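# Set the orange-labeled carton on the raised block

## Task

Place the carton that has the orange label onto the raised block so that no part of it overhangs the blue tape outline. The carton must stay there on its own, not held up by the robot, and at the end the suction must be released and the tool moved away from it.

## Robot and tools

Robot: one arm with a suction cup tool and a single wrist camera, cam_wrist (896x504). The reference point for all motion is the cup point, the middle of the cup's 36 mm rim when nothing touches it. The cup points along the cup point's own +z axis. About 4 cm behind the rim the tool widens, up to roughly 9 cm sideways, so leave room for it.

Frames: results report the cup point in the scene frame. The origin sits on the table surface under the arm base, +z is up, and +y is to the left when facing along +x. Position is end_effector_position in metres, orientation is end_effector_quat_wxyz, and velocities are in m/s and rad/s. The reported position can be slightly off, more so at long reach.

Row layout (used by both execute_actions and move): seven numbers, each in [-1, 1], in the order dx, dy, dz, rx, ry, rz, suction. The first six are an offset, not a pose. They are expressed in the cup point's own axes and measured from the cup point pose shown in the most recent result. If no result in this scene has shown it yet, or for a second call within the same reply, they are measured from wherever the arm is when the action begins. Scale: 1.0 equals 0.6 m of translation or 180 degrees of rotation; rx, ry, rz form a single rotation vector. An all-zero offset is not a pause: it pulls the arm back to the reference pose. The seventh number controls suction: above 0.01 switches it on, 0.01 or less switches it off, and it keeps its last value.

execute_actions: argument actions is a list holding at most one item. An empty list just returns the current state. An action item has rows (1 to 15 rows) and optional steps (up to 15, default 15); each step lasts 1/30 s and uses one row, with the final row repeated to fill. Every row is an offset from the same reference, not from the row before. A wait item has only steps (up to 300), counted from the previous result, so your reply time is included. Optional pictures (boolean) turns camera images on or off. A refused call sends nothing.

move: target is one row as above. The cup point follows a straight path toward it lasting 0.5 to 10 s; anything longer gets cut off at 10 s. speed is the path's top speed in m/s, 0.002 to 0.5 (default 0.25), with turning capped at twice that in rad/s. The real motion lags, can deviate, and may exceed speed, particularly near full reach. Optional stop_force, in N from 13 to 80 (not accepted in the first 0.2 s of a scene), ends the path when the wrist sensor feels that much extra push against the direction of travel for two steps; the arm then backs up two steps and holds. Use it with slow speeds for approaching surfaces; it is unreliable on moves that rotate, and it should be omitted when pulling away from something being pressed. The result has a move: line giving the ending (done, off_target, moving, held, fault, contact) plus limits flags: paced means the sent pose was clipped, held means some steps were blocked. It also gives distance from target.

wait: seconds from 0 to 10; the arm gets nothing new.

zoom_image: camera must be "cam_wrist"; region is [x0, y0, x1, y1] in image pixels from the top-left, no larger than 504 by 504.

finished_scene: scene is the number of the current scene. It cannot be undone and reports whether the goal was met.

Control details: each step the commanded pose is limited to 100 mm and 16 degrees from the measured pose, and commands are smoothed with about 0.17 s delay. Large moves may not finish within one action; check the pose and send the remainder. Position has priority over orientation. A Hand target line shows where the controller is heading. HELD marks steps where the clearance check blocked your command, and a pose unreachable line means it altered or blocked what was sent.

Suction: turn it on and press the rim flat on a smooth face so it seals all around; edges, seams or holes under the rim leak. suction_measured near 0 means no seal; 0.83 or more means airtight. part_present goes to 1 at 0.50 and back to 0 under 0.45. Under vacuum the cup compresses, so a held part sits up to 12 mm nearer the tool. To release, set the carton down on its support, switch suction off, then lift at least 15 mm. If the cup seals on the table, switching suction off frees it.

Sensors: Wrist force and Wrist torque are in the cup point's axes, with offsets up to about 5.5 N, noise up to about 3.4 N, and saturation near 100 N; pressing shows a force pointing back into the arm. Joint torques are noisy and offset, only a rough hint.

Avoid: the arm is stiff, so commanding even slightly into a firm surface can cause a fault. A torque at a joint's limit (shoulder 287, elbow 130, wrists 46.9 N m) or any outside force of 150 N stops the arm for 10 s. Holding loads heats motors: a MOTOR HOT warning appears from 70 °C and brakes engage at 85 °C. Do not drop or slam the carton, push hard, or knock anything off the table. Loose objects can occasionally be nudged by outside pushes, so confirm the final placement.

Each tool is called after "Call:" by a JSON object that holds its "method" and its "body".

## Session

Call:
{"method": "execute_actions", "body": {"actions": []}}

Scene clock: 0.00 s of 5000.00 s.
end_effector_position=(+0.6272, -0.0041, +0.3040) suction_measured=0.00 part_present=0 end_effector_quat_wxyz=(+0.007, +0.003, +1.000, -0.001) end_effector_velocity=(-0.001, -0.000, -0.000) end_effector_angular_velocity=(+0.000, +0.001, -0.001)
Joint positions: [-0.281 -1.555  2.142 -2.158 -1.571  2.86 ]
Joint velocities: [-0.001 -0.     0.001  0.001  0.     0.   ]
Joint torques (N m, as the arm reports them, + toward a larger angle): no reading
Wrist force (N, on the end effector, along its own x y z axes, offset not removed): no reading
Wrist torque (N m, same axes, about the end effector's origin, offset not removed): no reading
Hand target: +0.627, -0.004, +0.304; +0.007, +0.003, +1.000, -0.001

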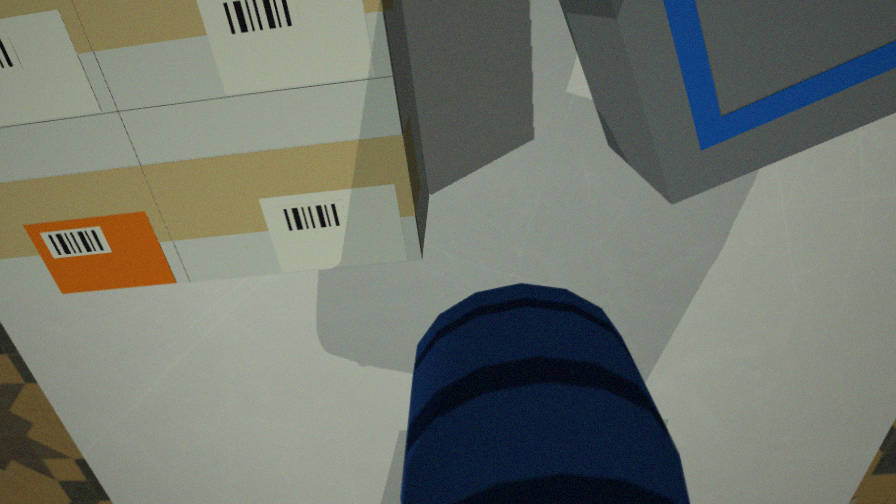

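Call:
{"method": "move", "body": {"target": [0,0,-0.4,0,0,0,0]}}

Call:
{"method": "move", "body": {"target": [-0.2,0,0,0,0,0,0]}}

Scene clock: 4.10 s of 5000.00 s.
end_effector_position=(+0.6240, -0.0038, +0.5440) suction_measured=0.00 part_present=0 end_effector_quat_wxyz=(+0.007, +0.003, +1.000, -0.001) end_effector_velocity=(-0.000, -0.000, -0.000) end_effector_angular_velocity=(+0.001, +0.003, -0.001)
Joint positions: [-0.281 -1.704  1.83  -1.696 -1.571  2.86 ]
Joint velocities: [-0.     0.001 -0.001  0.003  0.     0.   ]
Joint torques (N m, as the arm reports them, + toward a larger angle): [-13.13 -26.48 -55.61  -1.65  -1.    -2.8 ]
Wrist force (N, on the end effector, along its own x y z axes, offset not removed): [4.9 -2.8 -4.5]
Wrist torque (N m, same axes, about the end effector's origin, offset not removed): [-0.12 -0.94 0.29]
Hand target: +0.624, -0.004, +0.544; +0.007, +0.003, +1.000, -0.001
Off the commanded pose: 0.000 m, 0 deg.
move: done

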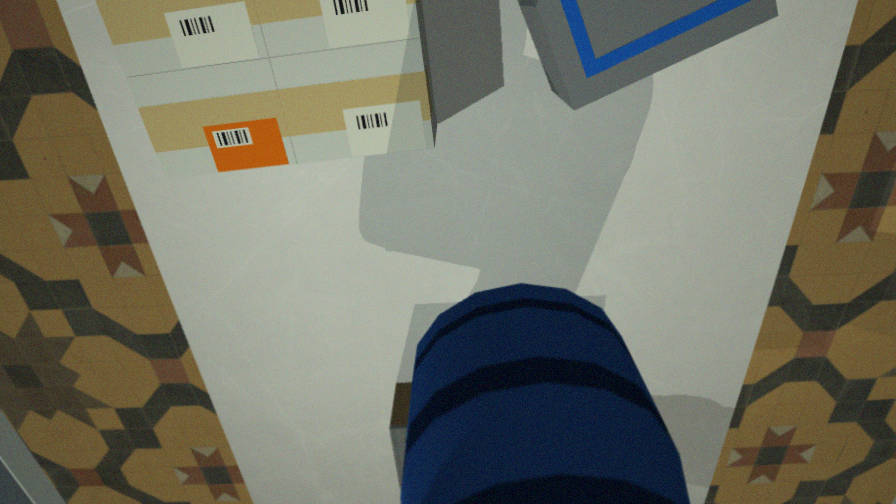

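Scene clock: 5.13 s of 5000.00 s.
end_effector_position=(+0.7440, -0.0045, +0.5454) suction_measured=0.00 part_present=0 end_effector_quat_wxyz=(+0.007, +0.003, +1.000, -0.001) end_effector_velocity=(+0.001, -0.001, -0.000) end_effector_angular_velocity=(-0.000, +0.000, -0.001)
Joint positions: [-0.235 -1.501  1.633 -1.703 -1.571  2.906]
Joint velocities: [-0.     0.003 -0.003  0.    -0.001  0.   ]
Joint torques (N m, as the arm reports them, + toward a larger angle): [ 12.42 -46.09 -55.22  -1.94  -2.48   3.36]
Wrist force (N, on the end effector, along its own x y z axes, offset not removed): [-5.4 -0.3 -1.5]
Wrist torque (N m, same axes, about the end effector's origin, offset not removed): [-0.12 0.63 0.11]
Hand target: +0.744, -0.005, +0.545; +0.007, +0.003, +1.000, -0.001
Off the commanded pose: 0.000 m, 0 deg.
move: done

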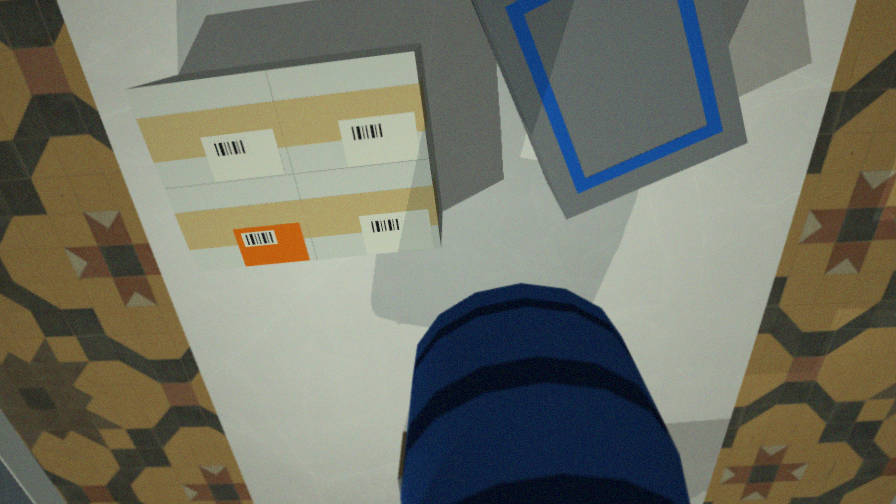

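Call:
{"method": "move", "body": {"target": [0.283,0.412,0.55,0,0,0,0]}}

Scene clock: 29.17 s of 5000.00 s.
end_effector_position=(+0.5803, +0.2437, +0.2129) suction_measured=0.00 part_present=0 end_effector_quat_wxyz=(+0.007, +0.003, +1.000, -0.001) end_effector_velocity=(-0.001, +0.001, -0.002) end_effector_angular_velocity=(-0.000, -0.000, -0.000)
Joint positions: [ 0.123 -1.44   2.22  -2.35  -1.571  3.264]
Joint velocities: [ 0.002  0.002  0.002 -0.004 -0.     0.002]
Joint torques (N m, as the arm reports them, + toward a larger angle): [ 11.31 -39.66 -29.2   -5.57  -2.29   3.63]
Wrist force (N, on the end effector, along its own x y z axes, offset not removed): [2.0 -3.3 -1.4]
Wrist torque (N m, same axes, about the end effector's origin, offset not removed): [-0.30 -0.38 0.14]
Hand target: +0.580, +0.244, +0.213; +0.007, +0.003, +1.000, -0.001
Off the commanded pose: 0.000 m, 0 deg.
After step 90, 18.73 s passed at rest.
move: done

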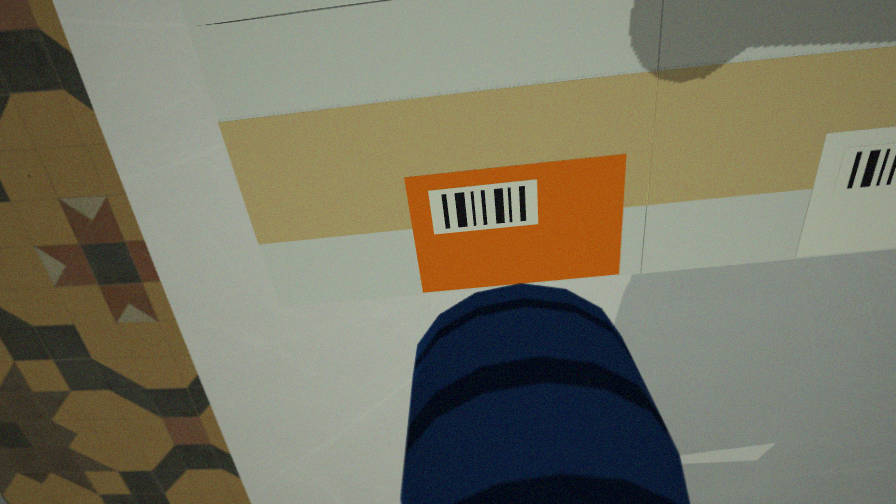

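Call:
{"method": "move", "body": {"target": [0,0.028,0.1,0,0,0,0], "speed": 0.1}}

Scene clock: 36.97 s of 5000.00 s.
end_effector_position=(+0.5812, +0.2604, +0.1529) suction_measured=0.00 part_present=0 end_effector_quat_wxyz=(+0.007, +0.003, +1.000, -0.001) end_effector_velocity=(+0.001, -0.000, -0.001) end_effector_angular_velocity=(-0.000, +0.001, +0.000)
Joint positions: [ 0.15  -1.338  2.245 -2.479 -1.571  3.291]
Joint velocities: [-0.001  0.002 -0.001 -0.    -0.    -0.001]
Joint torques (N m, as the arm reports them, + toward a larger angle): [  9.36 -38.87 -25.24  -5.39   2.16   3.4 ]
Wrist force (N, on the end effector, along its own x y z axes, offset not removed): [3.9 0.1 -3.0]
Wrist torque (N m, same axes, about the end effector's origin, offset not removed): [0.18 -0.90 0.17]
Hand target: +0.581, +0.260, +0.153; +0.007, +0.003, +1.000, -0.001
Off the commanded pose: 0.000 m, 0 deg.
After step 90, 3.77 s passed at rest.
move: done

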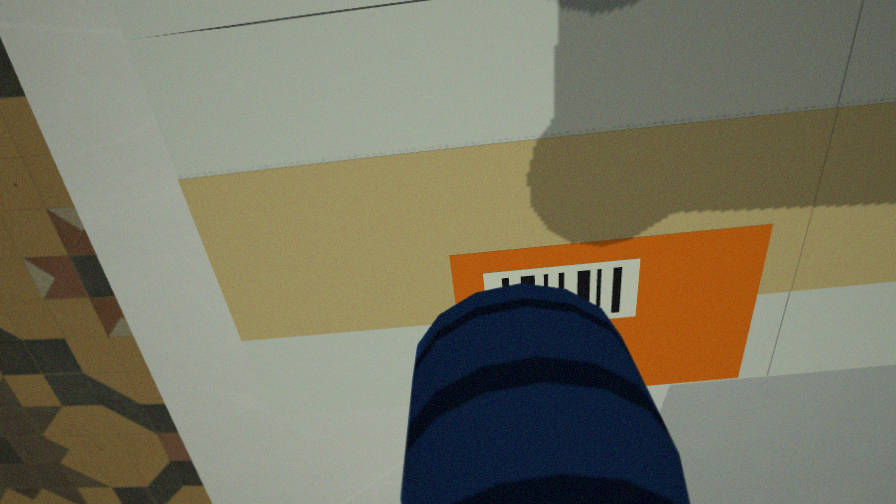

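Call:
{"method": "move", "body": {"target": [-0.02,0,0.045,0,0,0,1], "speed": 0.05}}

Call:
{"method": "move", "body": {"target": [0,0,0.08,0,0,0,1], "speed": 0.006, "stop_force": 15}}

Scene clock: 44.00 s of 5000.00 s.
end_effector_position=(+0.5935, +0.2603, +0.1261) suction_measured=0.00 part_present=0 end_effector_quat_wxyz=(+0.007, +0.003, +1.000, -0.001) end_effector_velocity=(+0.001, -0.000, -0.000) end_effector_angular_velocity=(+0.000, -0.000, -0.000)
Joint positions: [ 0.148 -1.279  2.238 -2.53  -1.571  3.288]
Joint velocities: [-0.     0.002 -0.001 -0.001  0.    -0.   ]
Joint torques (N m, as the arm reports them, + toward a larger angle): [-12.51 -45.13 -36.59  -5.25   1.99  -3.03]
Wrist force (N, on the end effector, along its own x y z axes, offset not removed): [0.1 -4.3 2.6]
Wrist torque (N m, same axes, about the end effector's origin, offset not removed): [-0.64 -0.26 0.22]
Hand target: +0.594, +0.260, +0.126; +0.007, +0.003, +1.000, -0.001
Off the commanded pose: 0.000 m, 0 deg.
After step 90, 3.07 s passed at rest.
move: done

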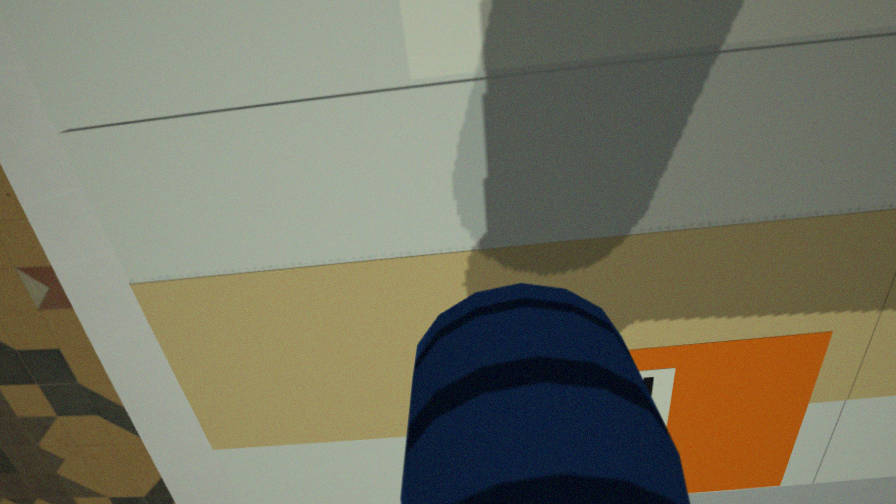

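Scene clock: 49.40 s of 5000.00 s.
end_effector_position=(+0.5939, +0.2602, +0.0959) suction_measured=1.00 part_present=1 end_effector_quat_wxyz=(+0.007, +0.003, +1.000, -0.001) end_effector_velocity=(-0.002, +0.000, +0.001) end_effector_angular_velocity=(-0.000, +0.003, +0.001)
Joint positions: [ 0.148 -1.226  2.249 -2.594 -1.571  3.288]
Joint velocities: [ 0.001 -0.003  0.001  0.004  0.    -0.   ]
Joint torques (N m, as the arm reports them, + toward a larger angle): [ -7.25 -52.03 -25.63   0.19   0.39  -2.15]
Wrist force (N, on the end effector, along its own x y z axes, offset not removed): [3.1 -6.1 -24.3]
Wrist torque (N m, same axes, about the end effector's origin, offset not removed): [-0.65 0.15 0.10]
Hand target: +0.594, +0.260, +0.096; +0.007, +0.003, +1.000, -0.001
Off the commanded pose: 0.018 m, 0 deg.
move: contact

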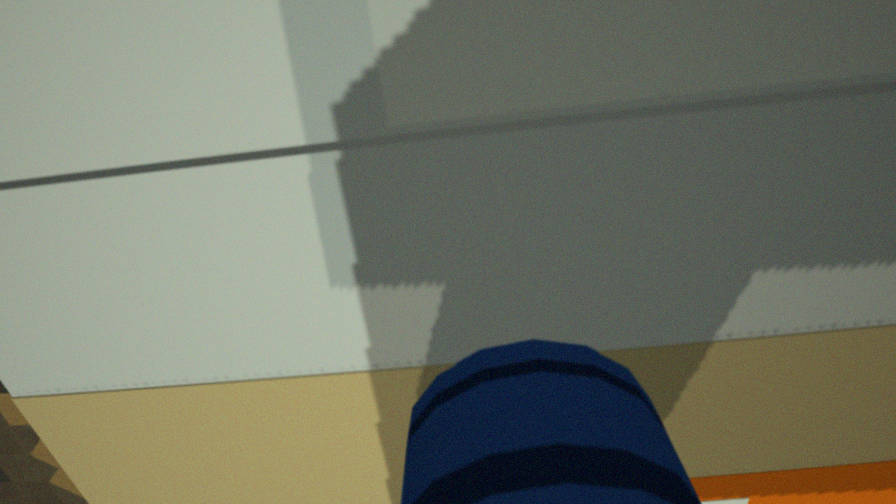

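Call:
{"method": "move", "body": {"target": [0,0,-0.3,0,0,0,1], "speed": 0.15}}

Call:
{"method": "move", "body": {"target": [-0.1,-0.7,-0.35,0,0,0,1]}}

Scene clock: 65.27 s of 5000.00 s.
end_effector_position=(+0.5915, +0.2605, +0.2761) suction_measured=1.00 part_present=1 end_effector_quat_wxyz=(+0.007, +0.003, +1.000, -0.001) end_effector_velocity=(-0.001, -0.000, +0.000) end_effector_angular_velocity=(-0.000, +0.002, +0.001)
Joint positions: [ 0.148 -1.494  2.136 -2.213 -1.571  3.289]
Joint velocities: [-0.    -0.001 -0.001  0.003 -0.    -0.001]
Joint torques (N m, as the arm reports them, + toward a larger angle): [-13.72 -58.66 -49.17  -2.77   1.49  -0.74]
Wrist force (N, on the end effector, along its own x y z axes, offset not removed): [-0.1 1.0 7.7]
Wrist torque (N m, same axes, about the end effector's origin, offset not removed): [0.41 -0.24 0.52]
Hand target: +0.592, +0.260, +0.276; +0.007, +0.003, +1.000, -0.001
Off the commanded pose: 0.000 m, 0 deg.
After step 90, 11.20 s passed at rest.
move: done

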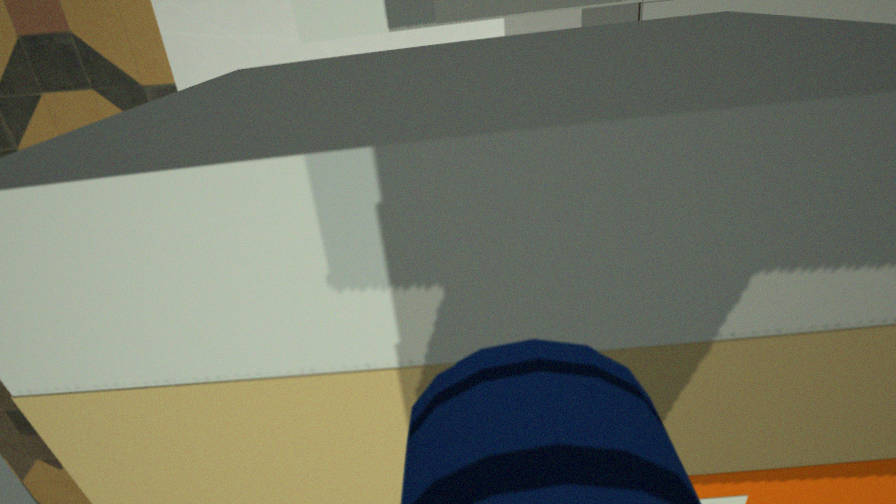

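Scene clock: 67.67 s of 5000.00 s.
end_effector_position=(+0.6457, -0.1601, +0.4874) suction_measured=1.00 part_present=1 end_effector_quat_wxyz=(+0.007, +0.003, +1.000, -0.000) end_effector_velocity=(-0.001, -0.001, -0.001) end_effector_angular_velocity=(+0.002, +0.003, +0.001)
Joint positions: [-0.498 -1.617  1.852 -1.806 -1.57   2.642]
Joint velocities: [-0.002  0.001 -0.     0.002  0.    -0.003]
Joint torques (N m, as the arm reports them, + toward a larger angle): [-12.79 -36.64 -58.94  -2.34   2.37  -3.23]
Wrist force (N, on the end effector, along its own x y z axes, offset not removed): [1.4 -3.4 -0.2]
Wrist torque (N m, same axes, about the end effector's origin, offset not removed): [-0.60 -0.34 0.14]
Hand target: +0.646, -0.160, +0.487; +0.007, +0.003, +1.000, -0.000
Off the commanded pose: 0.001 m, 0 deg.
move: done

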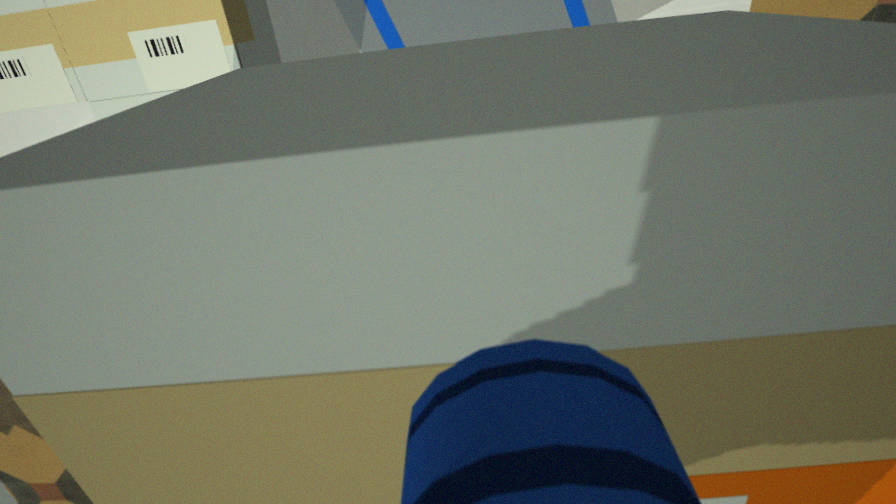

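Call:
{"method": "move", "body": {"target": [-0.185,0.005,0.36,0,0,0.394,1]}}

Scene clock: 74.63 s of 5000.00 s.
end_effector_position=(+0.7595, -0.1581, +0.2727) suction_measured=1.00 part_present=1 end_effector_quat_wxyz=(+0.006, +0.582, +0.813, +0.004) end_effector_velocity=(+0.001, +0.000, -0.001) end_effector_angular_velocity=(-0.001, -0.001, -0.006)
Joint positions: [-0.424 -1.291  1.899 -2.179 -1.57   3.954]
Joint velocities: [ 0.001  0.002 -0.001 -0.003 -0.     0.007]
Joint torques (N m, as the arm reports them, + toward a larger angle): [ 12.29 -57.75 -51.39  -6.69  -2.23   2.98]
Wrist force (N, on the end effector, along its own x y z axes, offset not removed): [-2.4 1.3 5.2]
Wrist torque (N m, same axes, about the end effector's origin, offset not removed): [0.29 0.22 0.09]
Hand target: +0.760, -0.158, +0.273; +0.006, +0.583, +0.813, +0.004
Off the commanded pose: 0.000 m, 0 deg.
After step 90, 1.03 s passed at rest.
move: done

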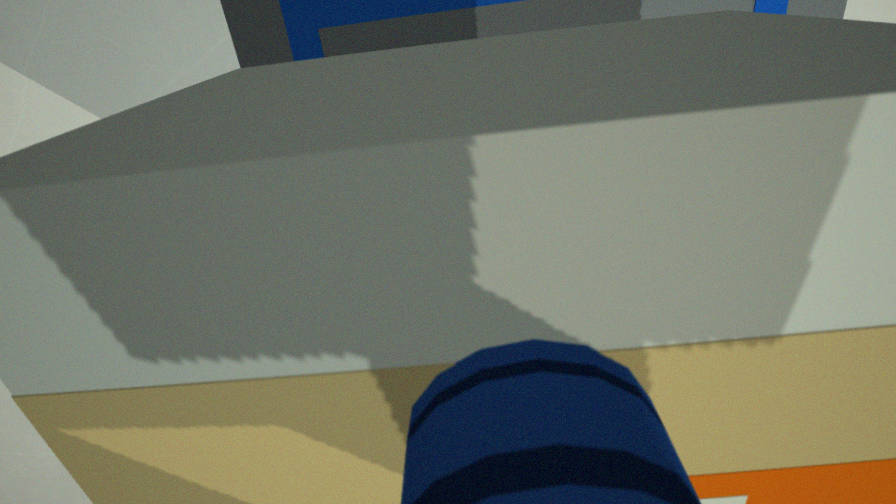

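Call:
{"method": "move", "body": {"target": [0,-0.042,0.06,0,0,0,1], "speed": 0.05}}

Scene clock: 78.83 s of 5000.00 s.
end_effector_position=(+0.7362, -0.1662, +0.2364) suction_measured=1.00 part_present=1 end_effector_quat_wxyz=(+0.006, +0.582, +0.813, +0.004) end_effector_velocity=(-0.001, -0.001, -0.001) end_effector_angular_velocity=(+0.001, +0.002, -0.001)
Joint positions: [-0.448 -1.284  1.968 -2.255 -1.57   3.931]
Joint velocities: [-0.002  0.001  0.002 -0.     0.    -0.   ]
Joint torques (N m, as the arm reports them, + toward a larger angle): [-13.32 -56.62 -35.77  -6.44   0.32  -2.68]
Wrist force (N, on the end effector, along its own x y z axes, offset not removed): [-1.2 -3.6 6.5]
Wrist torque (N m, same axes, about the end effector's origin, offset not removed): [-0.47 -0.08 0.21]
Hand target: +0.736, -0.166, +0.236; +0.006, +0.582, +0.813, +0.004
Off the commanded pose: 0.000 m, 0 deg.
move: done

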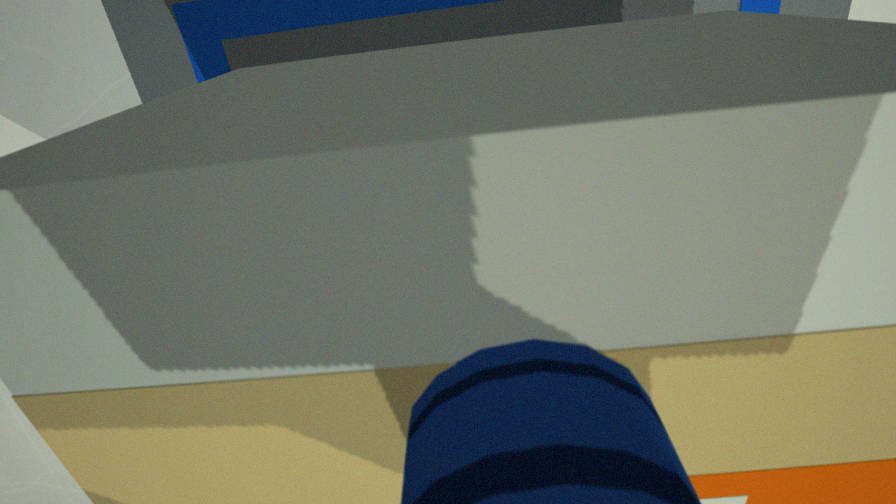

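Centred.

Call:
{"method": "move", "body": {"target": [0,0,0.1,0,0,0,1], "speed": 0.006, "stop_force": 15}}

Call:
{"method": "execute_actions", "body": {"actions": [{"rows":[[0,0,0,0,0,0,0]]}], "pictures": false}}

Call:
{"method": "move", "body": {"target": [-0.1,0,-0.4,0,0,0,0], "speed": 0.15}}

Scene clock: 86.93 s of 5000.00 s.
end_effector_position=(+0.7364, -0.1662, +0.2163) suction_measured=1.00 part_present=1 end_effector_quat_wxyz=(+0.006, +0.582, +0.813, +0.004) end_effector_velocity=(+0.001, -0.000, +0.003) end_effector_angular_velocity=(-0.000, +0.000, +0.001)
Joint positions: [-0.448 -1.261  1.982 -2.291 -1.57   3.931]
Joint velocities: [ 0.    -0.002 -0.003  0.005 -0.    -0.001]
Joint torques (N m, as the arm reports them, + toward a larger angle): [  2.29 -64.72 -34.28   0.35  -1.48  -1.11]
Wrist force (N, on the end effector, along its own x y z axes, offset not removed): [-2.1 3.5 -14.3]
Wrist torque (N m, same axes, about the end effector's origin, offset not removed): [0.17 0.03 0.36]
Hand target: +0.736, -0.166, +0.217; +0.006, +0.582, +0.813, +0.004
Off the commanded pose: 0.040 m, 0 deg.
After step 90, 1.40 s passed at rest.
move: contact

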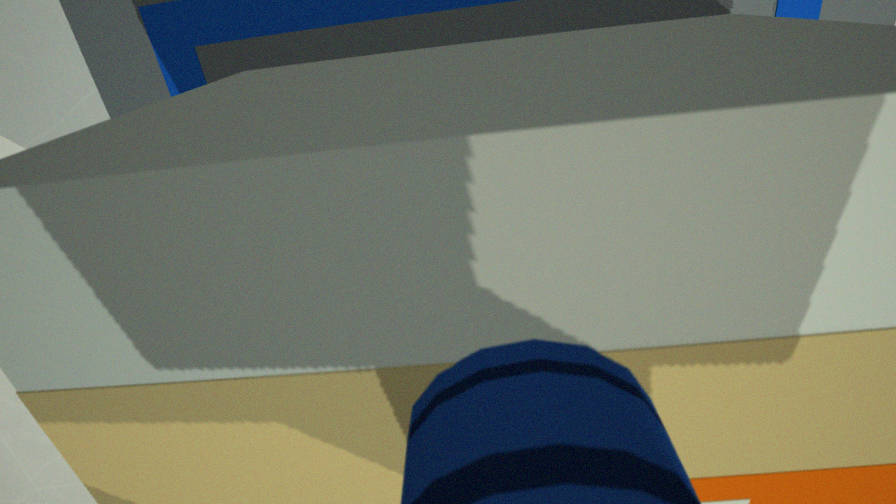

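Scene clock: 87.43 s of 5000.00 s.
end_effector_position=(+0.7365, -0.1663, +0.2164) suction_measured=0.00 part_present=0 end_effector_quat_wxyz=(+0.006, +0.582, +0.813, +0.004) end_effector_velocity=(+0.000, -0.000, -0.000) end_effector_angular_velocity=(-0.000, -0.001, -0.000)
Joint positions: [-0.448 -1.261  1.982 -2.291 -1.57   3.931]
Joint velocities: [-0.     0.001 -0.    -0.001 -0.     0.   ]
Joint torques (N m, as the arm reports them, + toward a larger angle): [  1.56 -31.72 -16.98  -3.35  -1.4   -0.94]
Wrist force (N, on the end effector, along its own x y z axes, offset not removed): [0.2 -4.5 -31.2]
Wrist torque (N m, same axes, about the end effector's origin, offset not removed): [-0.07 0.32 0.22]
Hand target: +0.736, -0.166, +0.216; +0.006, +0.582, +0.813, +0.004
Off the commanded pose: 0.000 m, 0 deg.
Steps of this call (steps 1 to 15: all 15 steps of this action). Readings (end_effector_position | what the end effector reports):
1: (+0.7364, -0.1662, +0.2163) | suction_measured=0.79 part_present=1
2: (+0.7364, -0.1662, +0.2164) | suction_measured=0.26 part_present=0
4: (+0.7364, -0.1662, +0.2164) | suction_measured=0.00 part_present=0
8: (+0.7365, -0.1663, +0.2164) | suction_measured=0.00 part_present=0
15: the state above

Scene clock: 89.77 s of 5000.00 s.
end_effector_position=(+0.7524, -0.2228, +0.4567) suction_measured=0.00 part_present=0 end_effector_quat_wxyz=(+0.006, +0.582, +0.813, +0.004) end_effector_velocity=(+0.001, -0.001, +0.002) end_effector_angular_velocity=(-0.000, -0.001, +0.002)
Joint positions: [-0.503 -1.406  1.686 -1.851 -1.57   3.875]
Joint velocities: [-0.     0.    -0.003  0.002  0.    -0.002]
Joint torques (N m, as the arm reports them, + toward a larger angle): [-13.69 -67.06 -53.6   -1.94   1.08  -2.92]
Wrist force (N, on the end effector, along its own x y z axes, offset not removed): [-1.4 -3.2 -2.3]
Wrist torque (N m, same axes, about the end effector's origin, offset not removed): [-0.56 0.17 0.27]
Hand target: +0.752, -0.223, +0.457; +0.006, +0.582, +0.813, +0.004
Off the commanded pose: 0.000 m, 0 deg.
move: done

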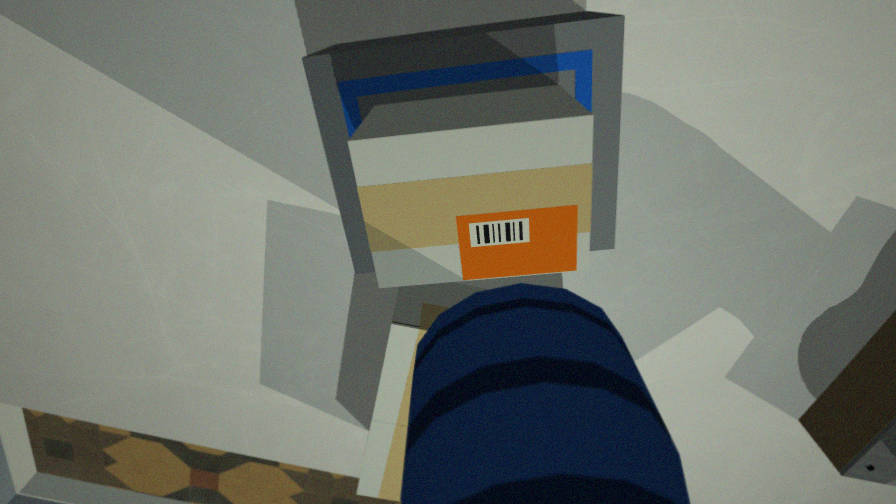

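Call:
{"method": "finished_scene", "body": {"scene": 1}}

The scene is finished: the task was done.


## Next scene

The same job, from a new start.

Call:
{"method": "move", "body": {"target": [-0.2,0,-0.4,0,0,0,0]}}

Scene clock: 1.63 s of 5000.00 s.
end_effector_position=(+0.7440, -0.0046, +0.5454) suction_measured=0.00 part_present=0 end_effector_quat_wxyz=(+0.007, +0.003, +1.000, -0.001) end_effector_velocity=(+0.001, -0.001, +0.000) end_effector_angular_velocity=(+0.000, +0.001, -0.002)
Joint positions: [-0.235 -1.5    1.633 -1.703 -1.571  2.906]
Joint velocities: [-0.001  0.001 -0.002  0.002 -0.     0.001]
Joint torques (N m, as the arm reports them, + toward a larger angle): [ 10.99 -38.99 -54.61  -1.98  -2.57   3.62]
Wrist force (N, on the end effector, along its own x y z axes, offset not removed): [-1.6 -2.0 1.8]
Wrist torque (N m, same axes, about the end effector's origin, offset not removed): [-0.14 0.08 0.11]
Hand target: +0.744, -0.005, +0.545; +0.007, +0.003, +1.000, -0.001
Off the commanded pose: 0.000 m, 0 deg.
move: done

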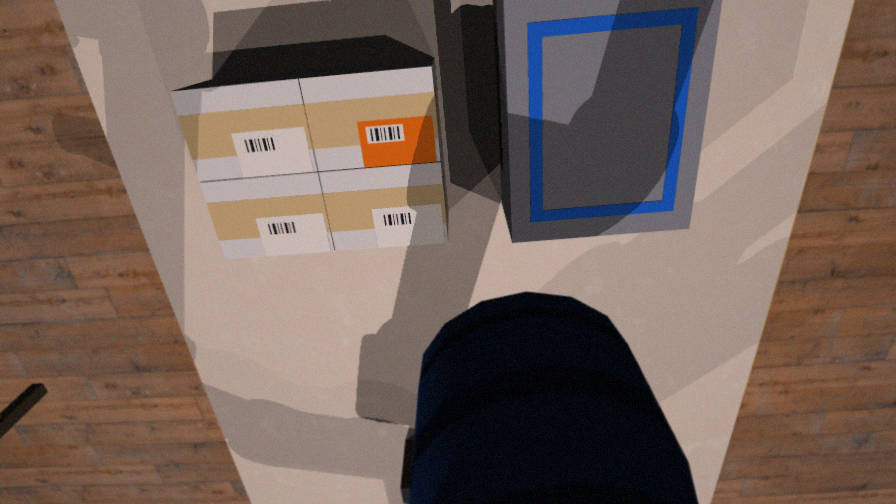

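Call:
{"method": "move", "body": {"target": [0.085,0.16,0.62,0,0,0,0]}}

Scene clock: 8.30 s of 5000.00 s.
end_effector_position=(+0.6986, +0.0914, +0.1725) suction_measured=0.00 part_present=0 end_effector_quat_wxyz=(+0.007, +0.003, +1.000, -0.001) end_effector_velocity=(-0.000, +0.001, -0.001) end_effector_angular_velocity=(-0.001, +0.000, +0.002)
Joint positions: [-0.113 -1.275  2.106 -2.403 -1.571  3.028]
Joint velocities: [ 0.002  0.002  0.001 -0.002 -0.001 -0.   ]
Joint torques (N m, as the arm reports them, + toward a larger angle): [ 10.41 -45.54 -28.55  -5.63  -2.12   3.77]
Wrist force (N, on the end effector, along its own x y z axes, offset not removed): [5.6 -6.1 -1.8]
Wrist torque (N m, same axes, about the end effector's origin, offset not removed): [-0.95 -1.00 0.14]
Hand target: +0.699, +0.091, +0.172; +0.007, +0.003, +1.000, -0.001
Off the commanded pose: 0.000 m, 0 deg.
After step 90, 1.57 s passed at rest.
move: done

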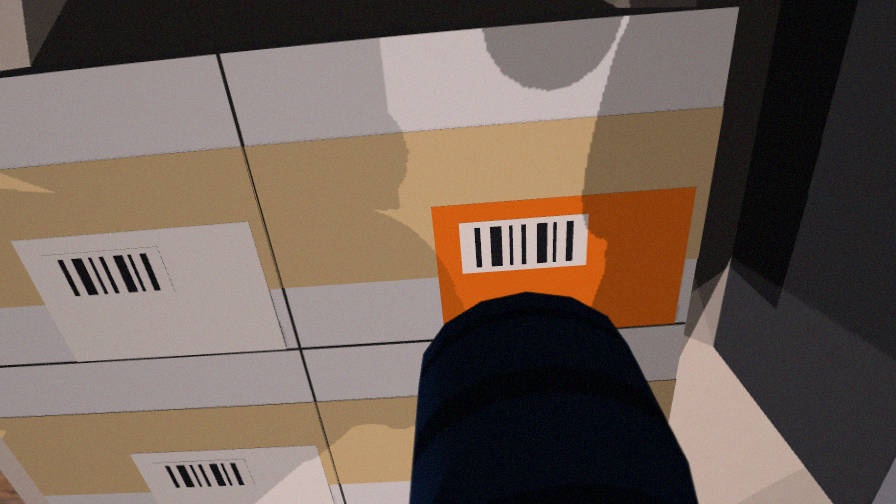

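Call:
{"method": "move", "body": {"target": [-0.013,0,0.09,0,0,0,1], "speed": 0.05}}

Call:
{"method": "move", "body": {"target": [0,0,0.1,0,0,0,1], "speed": 0.006, "stop_force": 15}}

Call:
{"method": "move", "body": {"target": [0,0,-0.3,0,0,0,1], "speed": 0.15}}

Call:
{"method": "move", "body": {"target": [0,-0.415,0,0,0,0.51,1]}}

Scene clock: 20.97 s of 5000.00 s.
end_effector_position=(+0.7070, +0.0913, +0.1186) suction_measured=0.00 part_present=0 end_effector_quat_wxyz=(+0.007, +0.003, +1.000, -0.001) end_effector_velocity=(-0.000, -0.000, -0.001) end_effector_angular_velocity=(+0.000, +0.000, -0.001)
Joint positions: [-0.112 -1.186  2.116 -2.501 -1.571  3.029]
Joint velocities: [-0.001  0.001  0.001 -0.002  0.     0.001]
Joint torques (N m, as the arm reports them, + toward a larger angle): [ 11.14 -53.19 -24.5   -5.16   1.89   3.65]
Wrist force (N, on the end effector, along its own x y z axes, offset not removed): [-3.5 2.3 2.9]
Wrist torque (N m, same axes, about the end effector's origin, offset not removed): [0.54 0.10 0.29]
Hand target: +0.707, +0.091, +0.119; +0.007, +0.003, +1.000, -0.001
Off the commanded pose: 0.000 m, 0 deg.
After step 90, 8.20 s passed at rest.
move: done

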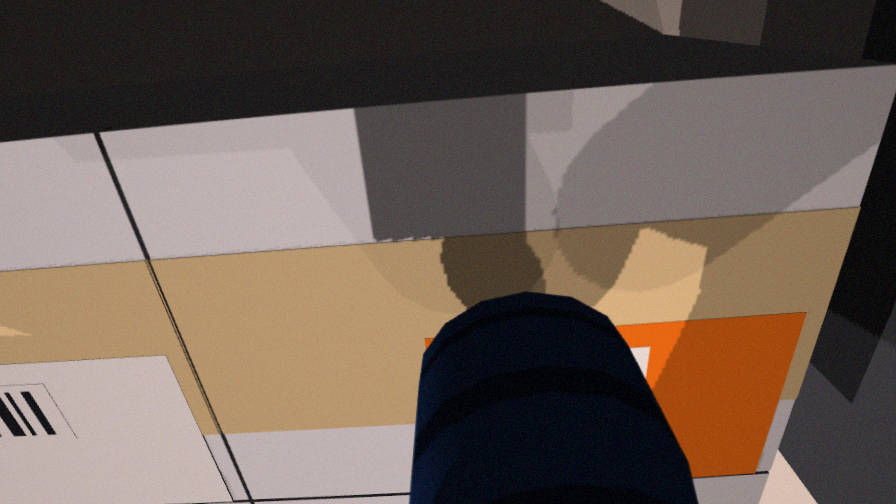

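Scene clock: 26.80 s of 5000.00 s.
end_effector_position=(+0.7075, +0.0912, +0.0858) suction_measured=0.94 part_present=1 end_effector_quat_wxyz=(+0.007, +0.003, +1.000, -0.001) end_effector_velocity=(-0.001, +0.000, +0.001) end_effector_angular_velocity=(-0.000, +0.001, +0.000)
Joint positions: [-0.112 -1.134  2.126 -2.563 -1.571  3.029]
Joint velocities: [ 0.    -0.002  0.     0.003 -0.     0.   ]
Joint torques (N m, as the arm reports them, + toward a larger angle): [  6.11 -55.05 -23.2    0.73   1.03   3.32]
Wrist force (N, on the end effector, along its own x y z axes, offset not removed): [9.5 -4.1 -36.3]
Wrist torque (N m, same axes, about the end effector's origin, offset not removed): [-0.47 -0.67 0.24]
Hand target: +0.708, +0.091, +0.086; +0.007, +0.003, +1.000, -0.001
Off the commanded pose: 0.027 m, 0 deg.
move: contact

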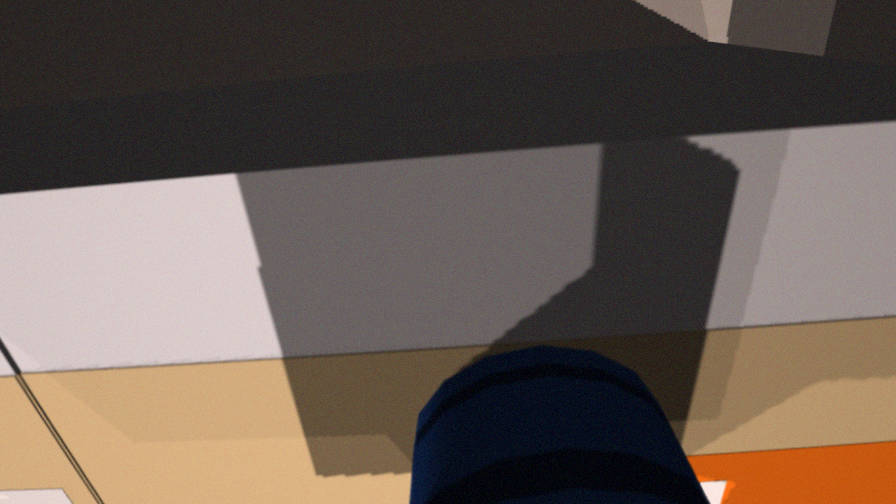

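Scene clock: 28.47 s of 5000.00 s.
end_effector_position=(+0.7051, +0.0915, +0.2659) suction_measured=0.94 part_present=1 end_effector_quat_wxyz=(+0.007, +0.003, +1.000, -0.001) end_effector_velocity=(-0.000, +0.000, +0.000) end_effector_angular_velocity=(-0.000, +0.001, -0.000)
Joint positions: [-0.112 -1.38   2.028 -2.219 -1.571  3.029]
Joint velocities: [ 0.    -0.     0.     0.001 -0.     0.   ]
Joint torques (N m, as the arm reports them, + toward a larger angle): [-13.99 -69.07 -48.26  -2.31   1.55  -0.03]
Wrist force (N, on the end effector, along its own x y z axes, offset not removed): [0.9 3.7 6.2]
Wrist torque (N m, same axes, about the end effector's origin, offset not removed): [0.72 -0.35 0.42]
Hand target: +0.705, +0.091, +0.266; +0.007, +0.003, +1.000, -0.001
Off the commanded pose: 0.000 m, 0 deg.
move: done

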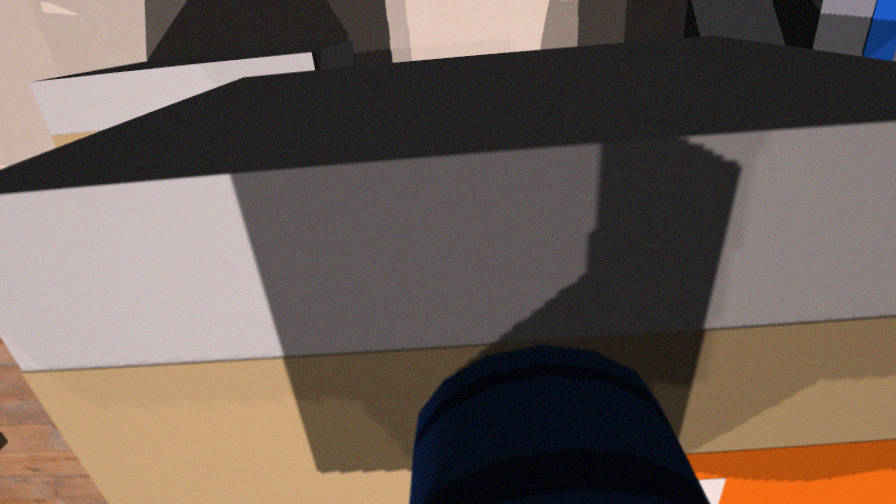

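Scene clock: 32.13 s of 5000.00 s.
end_effector_position=(+0.7034, -0.1577, +0.2662) suction_measured=0.94 part_present=1 end_effector_quat_wxyz=(+0.005, +0.720, +0.694, +0.004) end_effector_velocity=(-0.000, -0.000, +0.000) end_effector_angular_velocity=(-0.000, +0.000, -0.005)
Joint positions: [-0.457 -1.366  2.01  -2.215 -1.57   4.286]
Joint velocities: [ 0.    -0.    -0.     0.    -0.001  0.005]
Joint torques (N m, as the arm reports them, + toward a larger angle): [-10.87 -49.45 -48.72  -2.53  -2.49   3.75]
Wrist force (N, on the end effector, along its own x y z axes, offset not removed): [6.5 1.0 7.3]
Wrist torque (N m, same axes, about the end effector's origin, offset not removed): [0.27 -1.03 0.16]
Hand target: +0.703, -0.158, +0.266; +0.005, +0.720, +0.694, +0.004
Off the commanded pose: 0.000 m, 0 deg.
move: done

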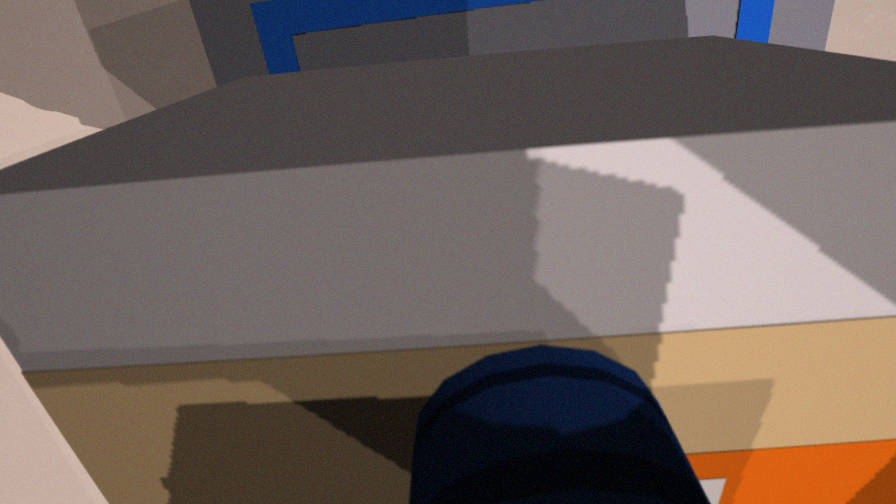

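Call:
{"method": "move", "body": {"target": [-0.008,-0.03,0.05,0,0,-0.01,1], "speed": 0.05}}

Scene clock: 39.90 s of 5000.00 s.
end_effector_position=(+0.6857, -0.1619, +0.2360) suction_measured=0.94 part_present=1 end_effector_quat_wxyz=(+0.005, +0.709, +0.705, +0.004) end_effector_velocity=(-0.001, +0.000, -0.001) end_effector_angular_velocity=(+0.000, +0.000, +0.002)
Joint positions: [-0.474 -1.356  2.064 -2.279 -1.571  4.237]
Joint velocities: [-0.     0.001  0.002 -0.002 -0.    -0.002]
Joint torques (N m, as the arm reports them, + toward a larger angle): [-11.84 -49.08 -34.88  -6.62   1.5   -3.54]
Wrist force (N, on the end effector, along its own x y z axes, offset not removed): [2.3 -1.3 1.9]
Wrist torque (N m, same axes, about the end effector's origin, offset not removed): [0.14 -0.39 0.21]
Hand target: +0.686, -0.162, +0.236; +0.005, +0.709, +0.705, +0.004
Off the commanded pose: 0.000 m, 0 deg.
After step 90, 3.70 s passed at rest.
move: done

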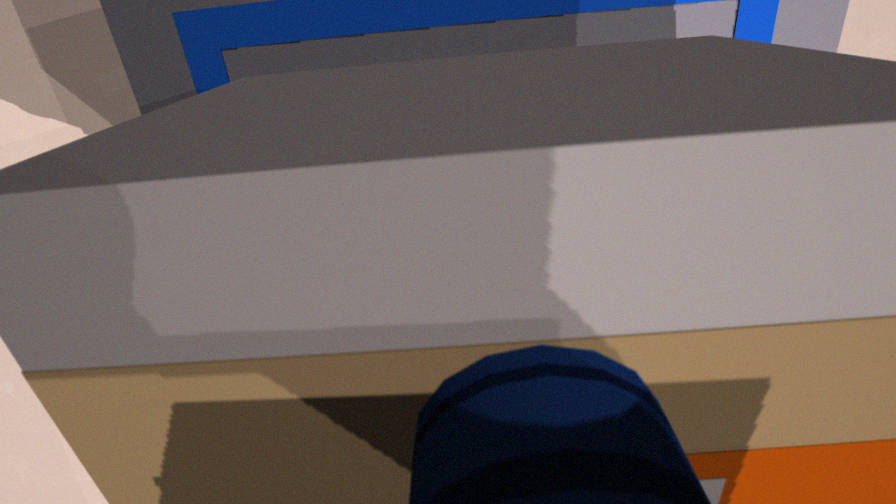

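Call:
{"method": "move", "body": {"target": [0,0,0.1,0,0,0,1], "speed": 0.006, "stop_force": 15}}

Call:
{"method": "execute_actions", "body": {"actions": [{"rows":[[0,0,0,0,0,0,0]]}], "pictures": false}}

Call:
{"method": "move", "body": {"target": [-0.1,0,-0.4,0,0,0,0], "speed": 0.15}}

Scene clock: 49.23 s of 5000.00 s.
end_effector_position=(+0.6861, -0.1619, +0.2061) suction_measured=0.94 part_present=1 end_effector_quat_wxyz=(+0.005, +0.709, +0.705, +0.004) end_effector_velocity=(-0.001, -0.001, +0.001) end_effector_angular_velocity=(+0.001, +0.002, -0.000)
Joint positions: [-0.474 -1.319  2.085 -2.337 -1.571  4.237]
Joint velocities: [-0.001 -0.002 -0.002  0.006  0.    -0.001]
Joint torques (N m, as the arm reports them, + toward a larger angle): [ 11.52 -52.   -28.29   1.52  -2.12   4.17]
Wrist force (N, on the end effector, along its own x y z axes, offset not removed): [-2.9 5.8 -24.8]
Wrist torque (N m, same axes, about the end effector's origin, offset not removed): [0.45 -0.02 0.24]
Hand target: +0.686, -0.162, +0.206; +0.005, +0.709, +0.705, +0.004
Off the commanded pose: 0.030 m, 0 deg.
After step 90, 1.00 s passed at rest.
move: contact

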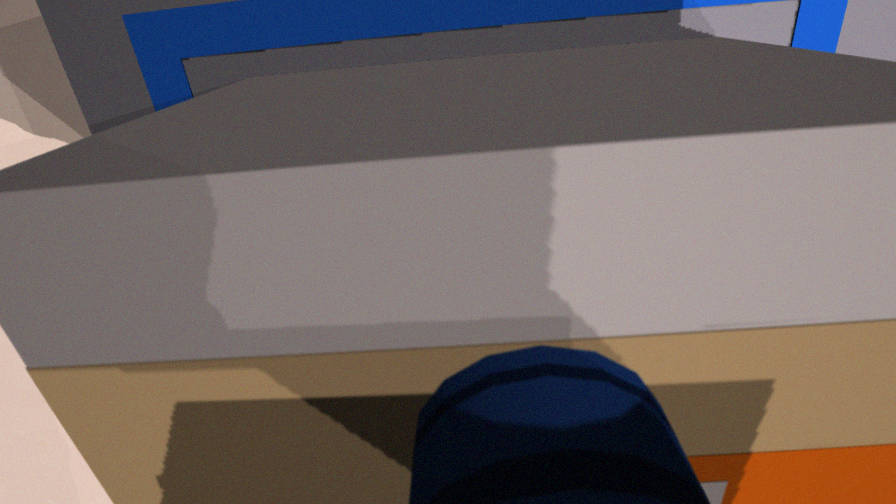

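Scene clock: 49.73 s of 5000.00 s.
end_effector_position=(+0.6861, -0.1619, +0.2062) suction_measured=0.00 part_present=0 end_effector_quat_wxyz=(+0.005, +0.709, +0.705, +0.004) end_effector_velocity=(-0.000, -0.001, +0.000) end_effector_angular_velocity=(-0.000, -0.001, -0.002)
Joint positions: [-0.474 -1.319  2.085 -2.337 -1.571  4.237]
Joint velocities: [-0.001 -0.     0.001 -0.001  0.     0.   ]
Joint torques (N m, as the arm reports them, + toward a larger angle): [ 10.62 -23.62 -13.42  -2.67  -2.13   3.97]
Wrist force (N, on the end effector, along its own x y z axes, offset not removed): [6.3 -8.2 -39.2]
Wrist torque (N m, same axes, about the end effector's origin, offset not removed): [-0.47 -0.64 0.10]
Hand target: +0.686, -0.162, +0.206; +0.005, +0.709, +0.705, +0.004
Off the commanded pose: 0.000 m, 0 deg.
Steps of this call (steps 1 to 15: all 15 steps of this action). Readings (end_effector_position | what the end effector reports):
1: (+0.6860, -0.1619, +0.2061) | suction_measured=0.80 part_present=1
2: (+0.6860, -0.1619, +0.2062) | suction_measured=0.30 part_present=0
4: (+0.6861, -0.1619, +0.2062) | suction_measured=0.00 part_present=0
8: (+0.6861, -0.1619, +0.2062) | suction_measured=0.00 part_present=0
15: the state above

Scene clock: 52.10 s of 5000.00 s.
end_effector_position=(+0.6824, -0.2217, +0.4463) suction_measured=0.00 part_present=0 end_effector_quat_wxyz=(+0.005, +0.709, +0.705, +0.004) end_effector_velocity=(-0.001, +0.001, +0.000) end_effector_angular_velocity=(+0.001, +0.002, +0.001)
Joint positions: [-0.55  -1.511  1.822 -1.881 -1.57   4.161]
Joint velocities: [ 0.    -0.001 -0.     0.004 -0.    -0.001]
Joint torques (N m, as the arm reports them, + toward a larger angle): [-12.06 -61.35 -52.42  -2.36   1.93  -3.5 ]
Wrist force (N, on the end effector, along its own x y z axes, offset not removed): [1.9 -0.1 -1.8]
Wrist torque (N m, same axes, about the end effector's origin, offset not removed): [0.13 -0.41 0.28]
Hand target: +0.682, -0.222, +0.446; +0.005, +0.709, +0.705, +0.004
Off the commanded pose: 0.000 m, 0 deg.
move: done

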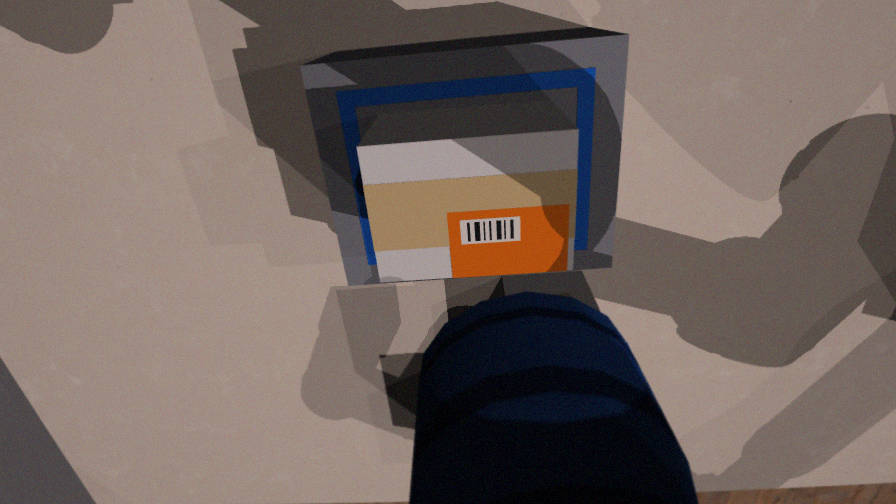

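Call:
{"method": "finished_scene", "body": {"scene": 2}}

The scene is finished: the task was done.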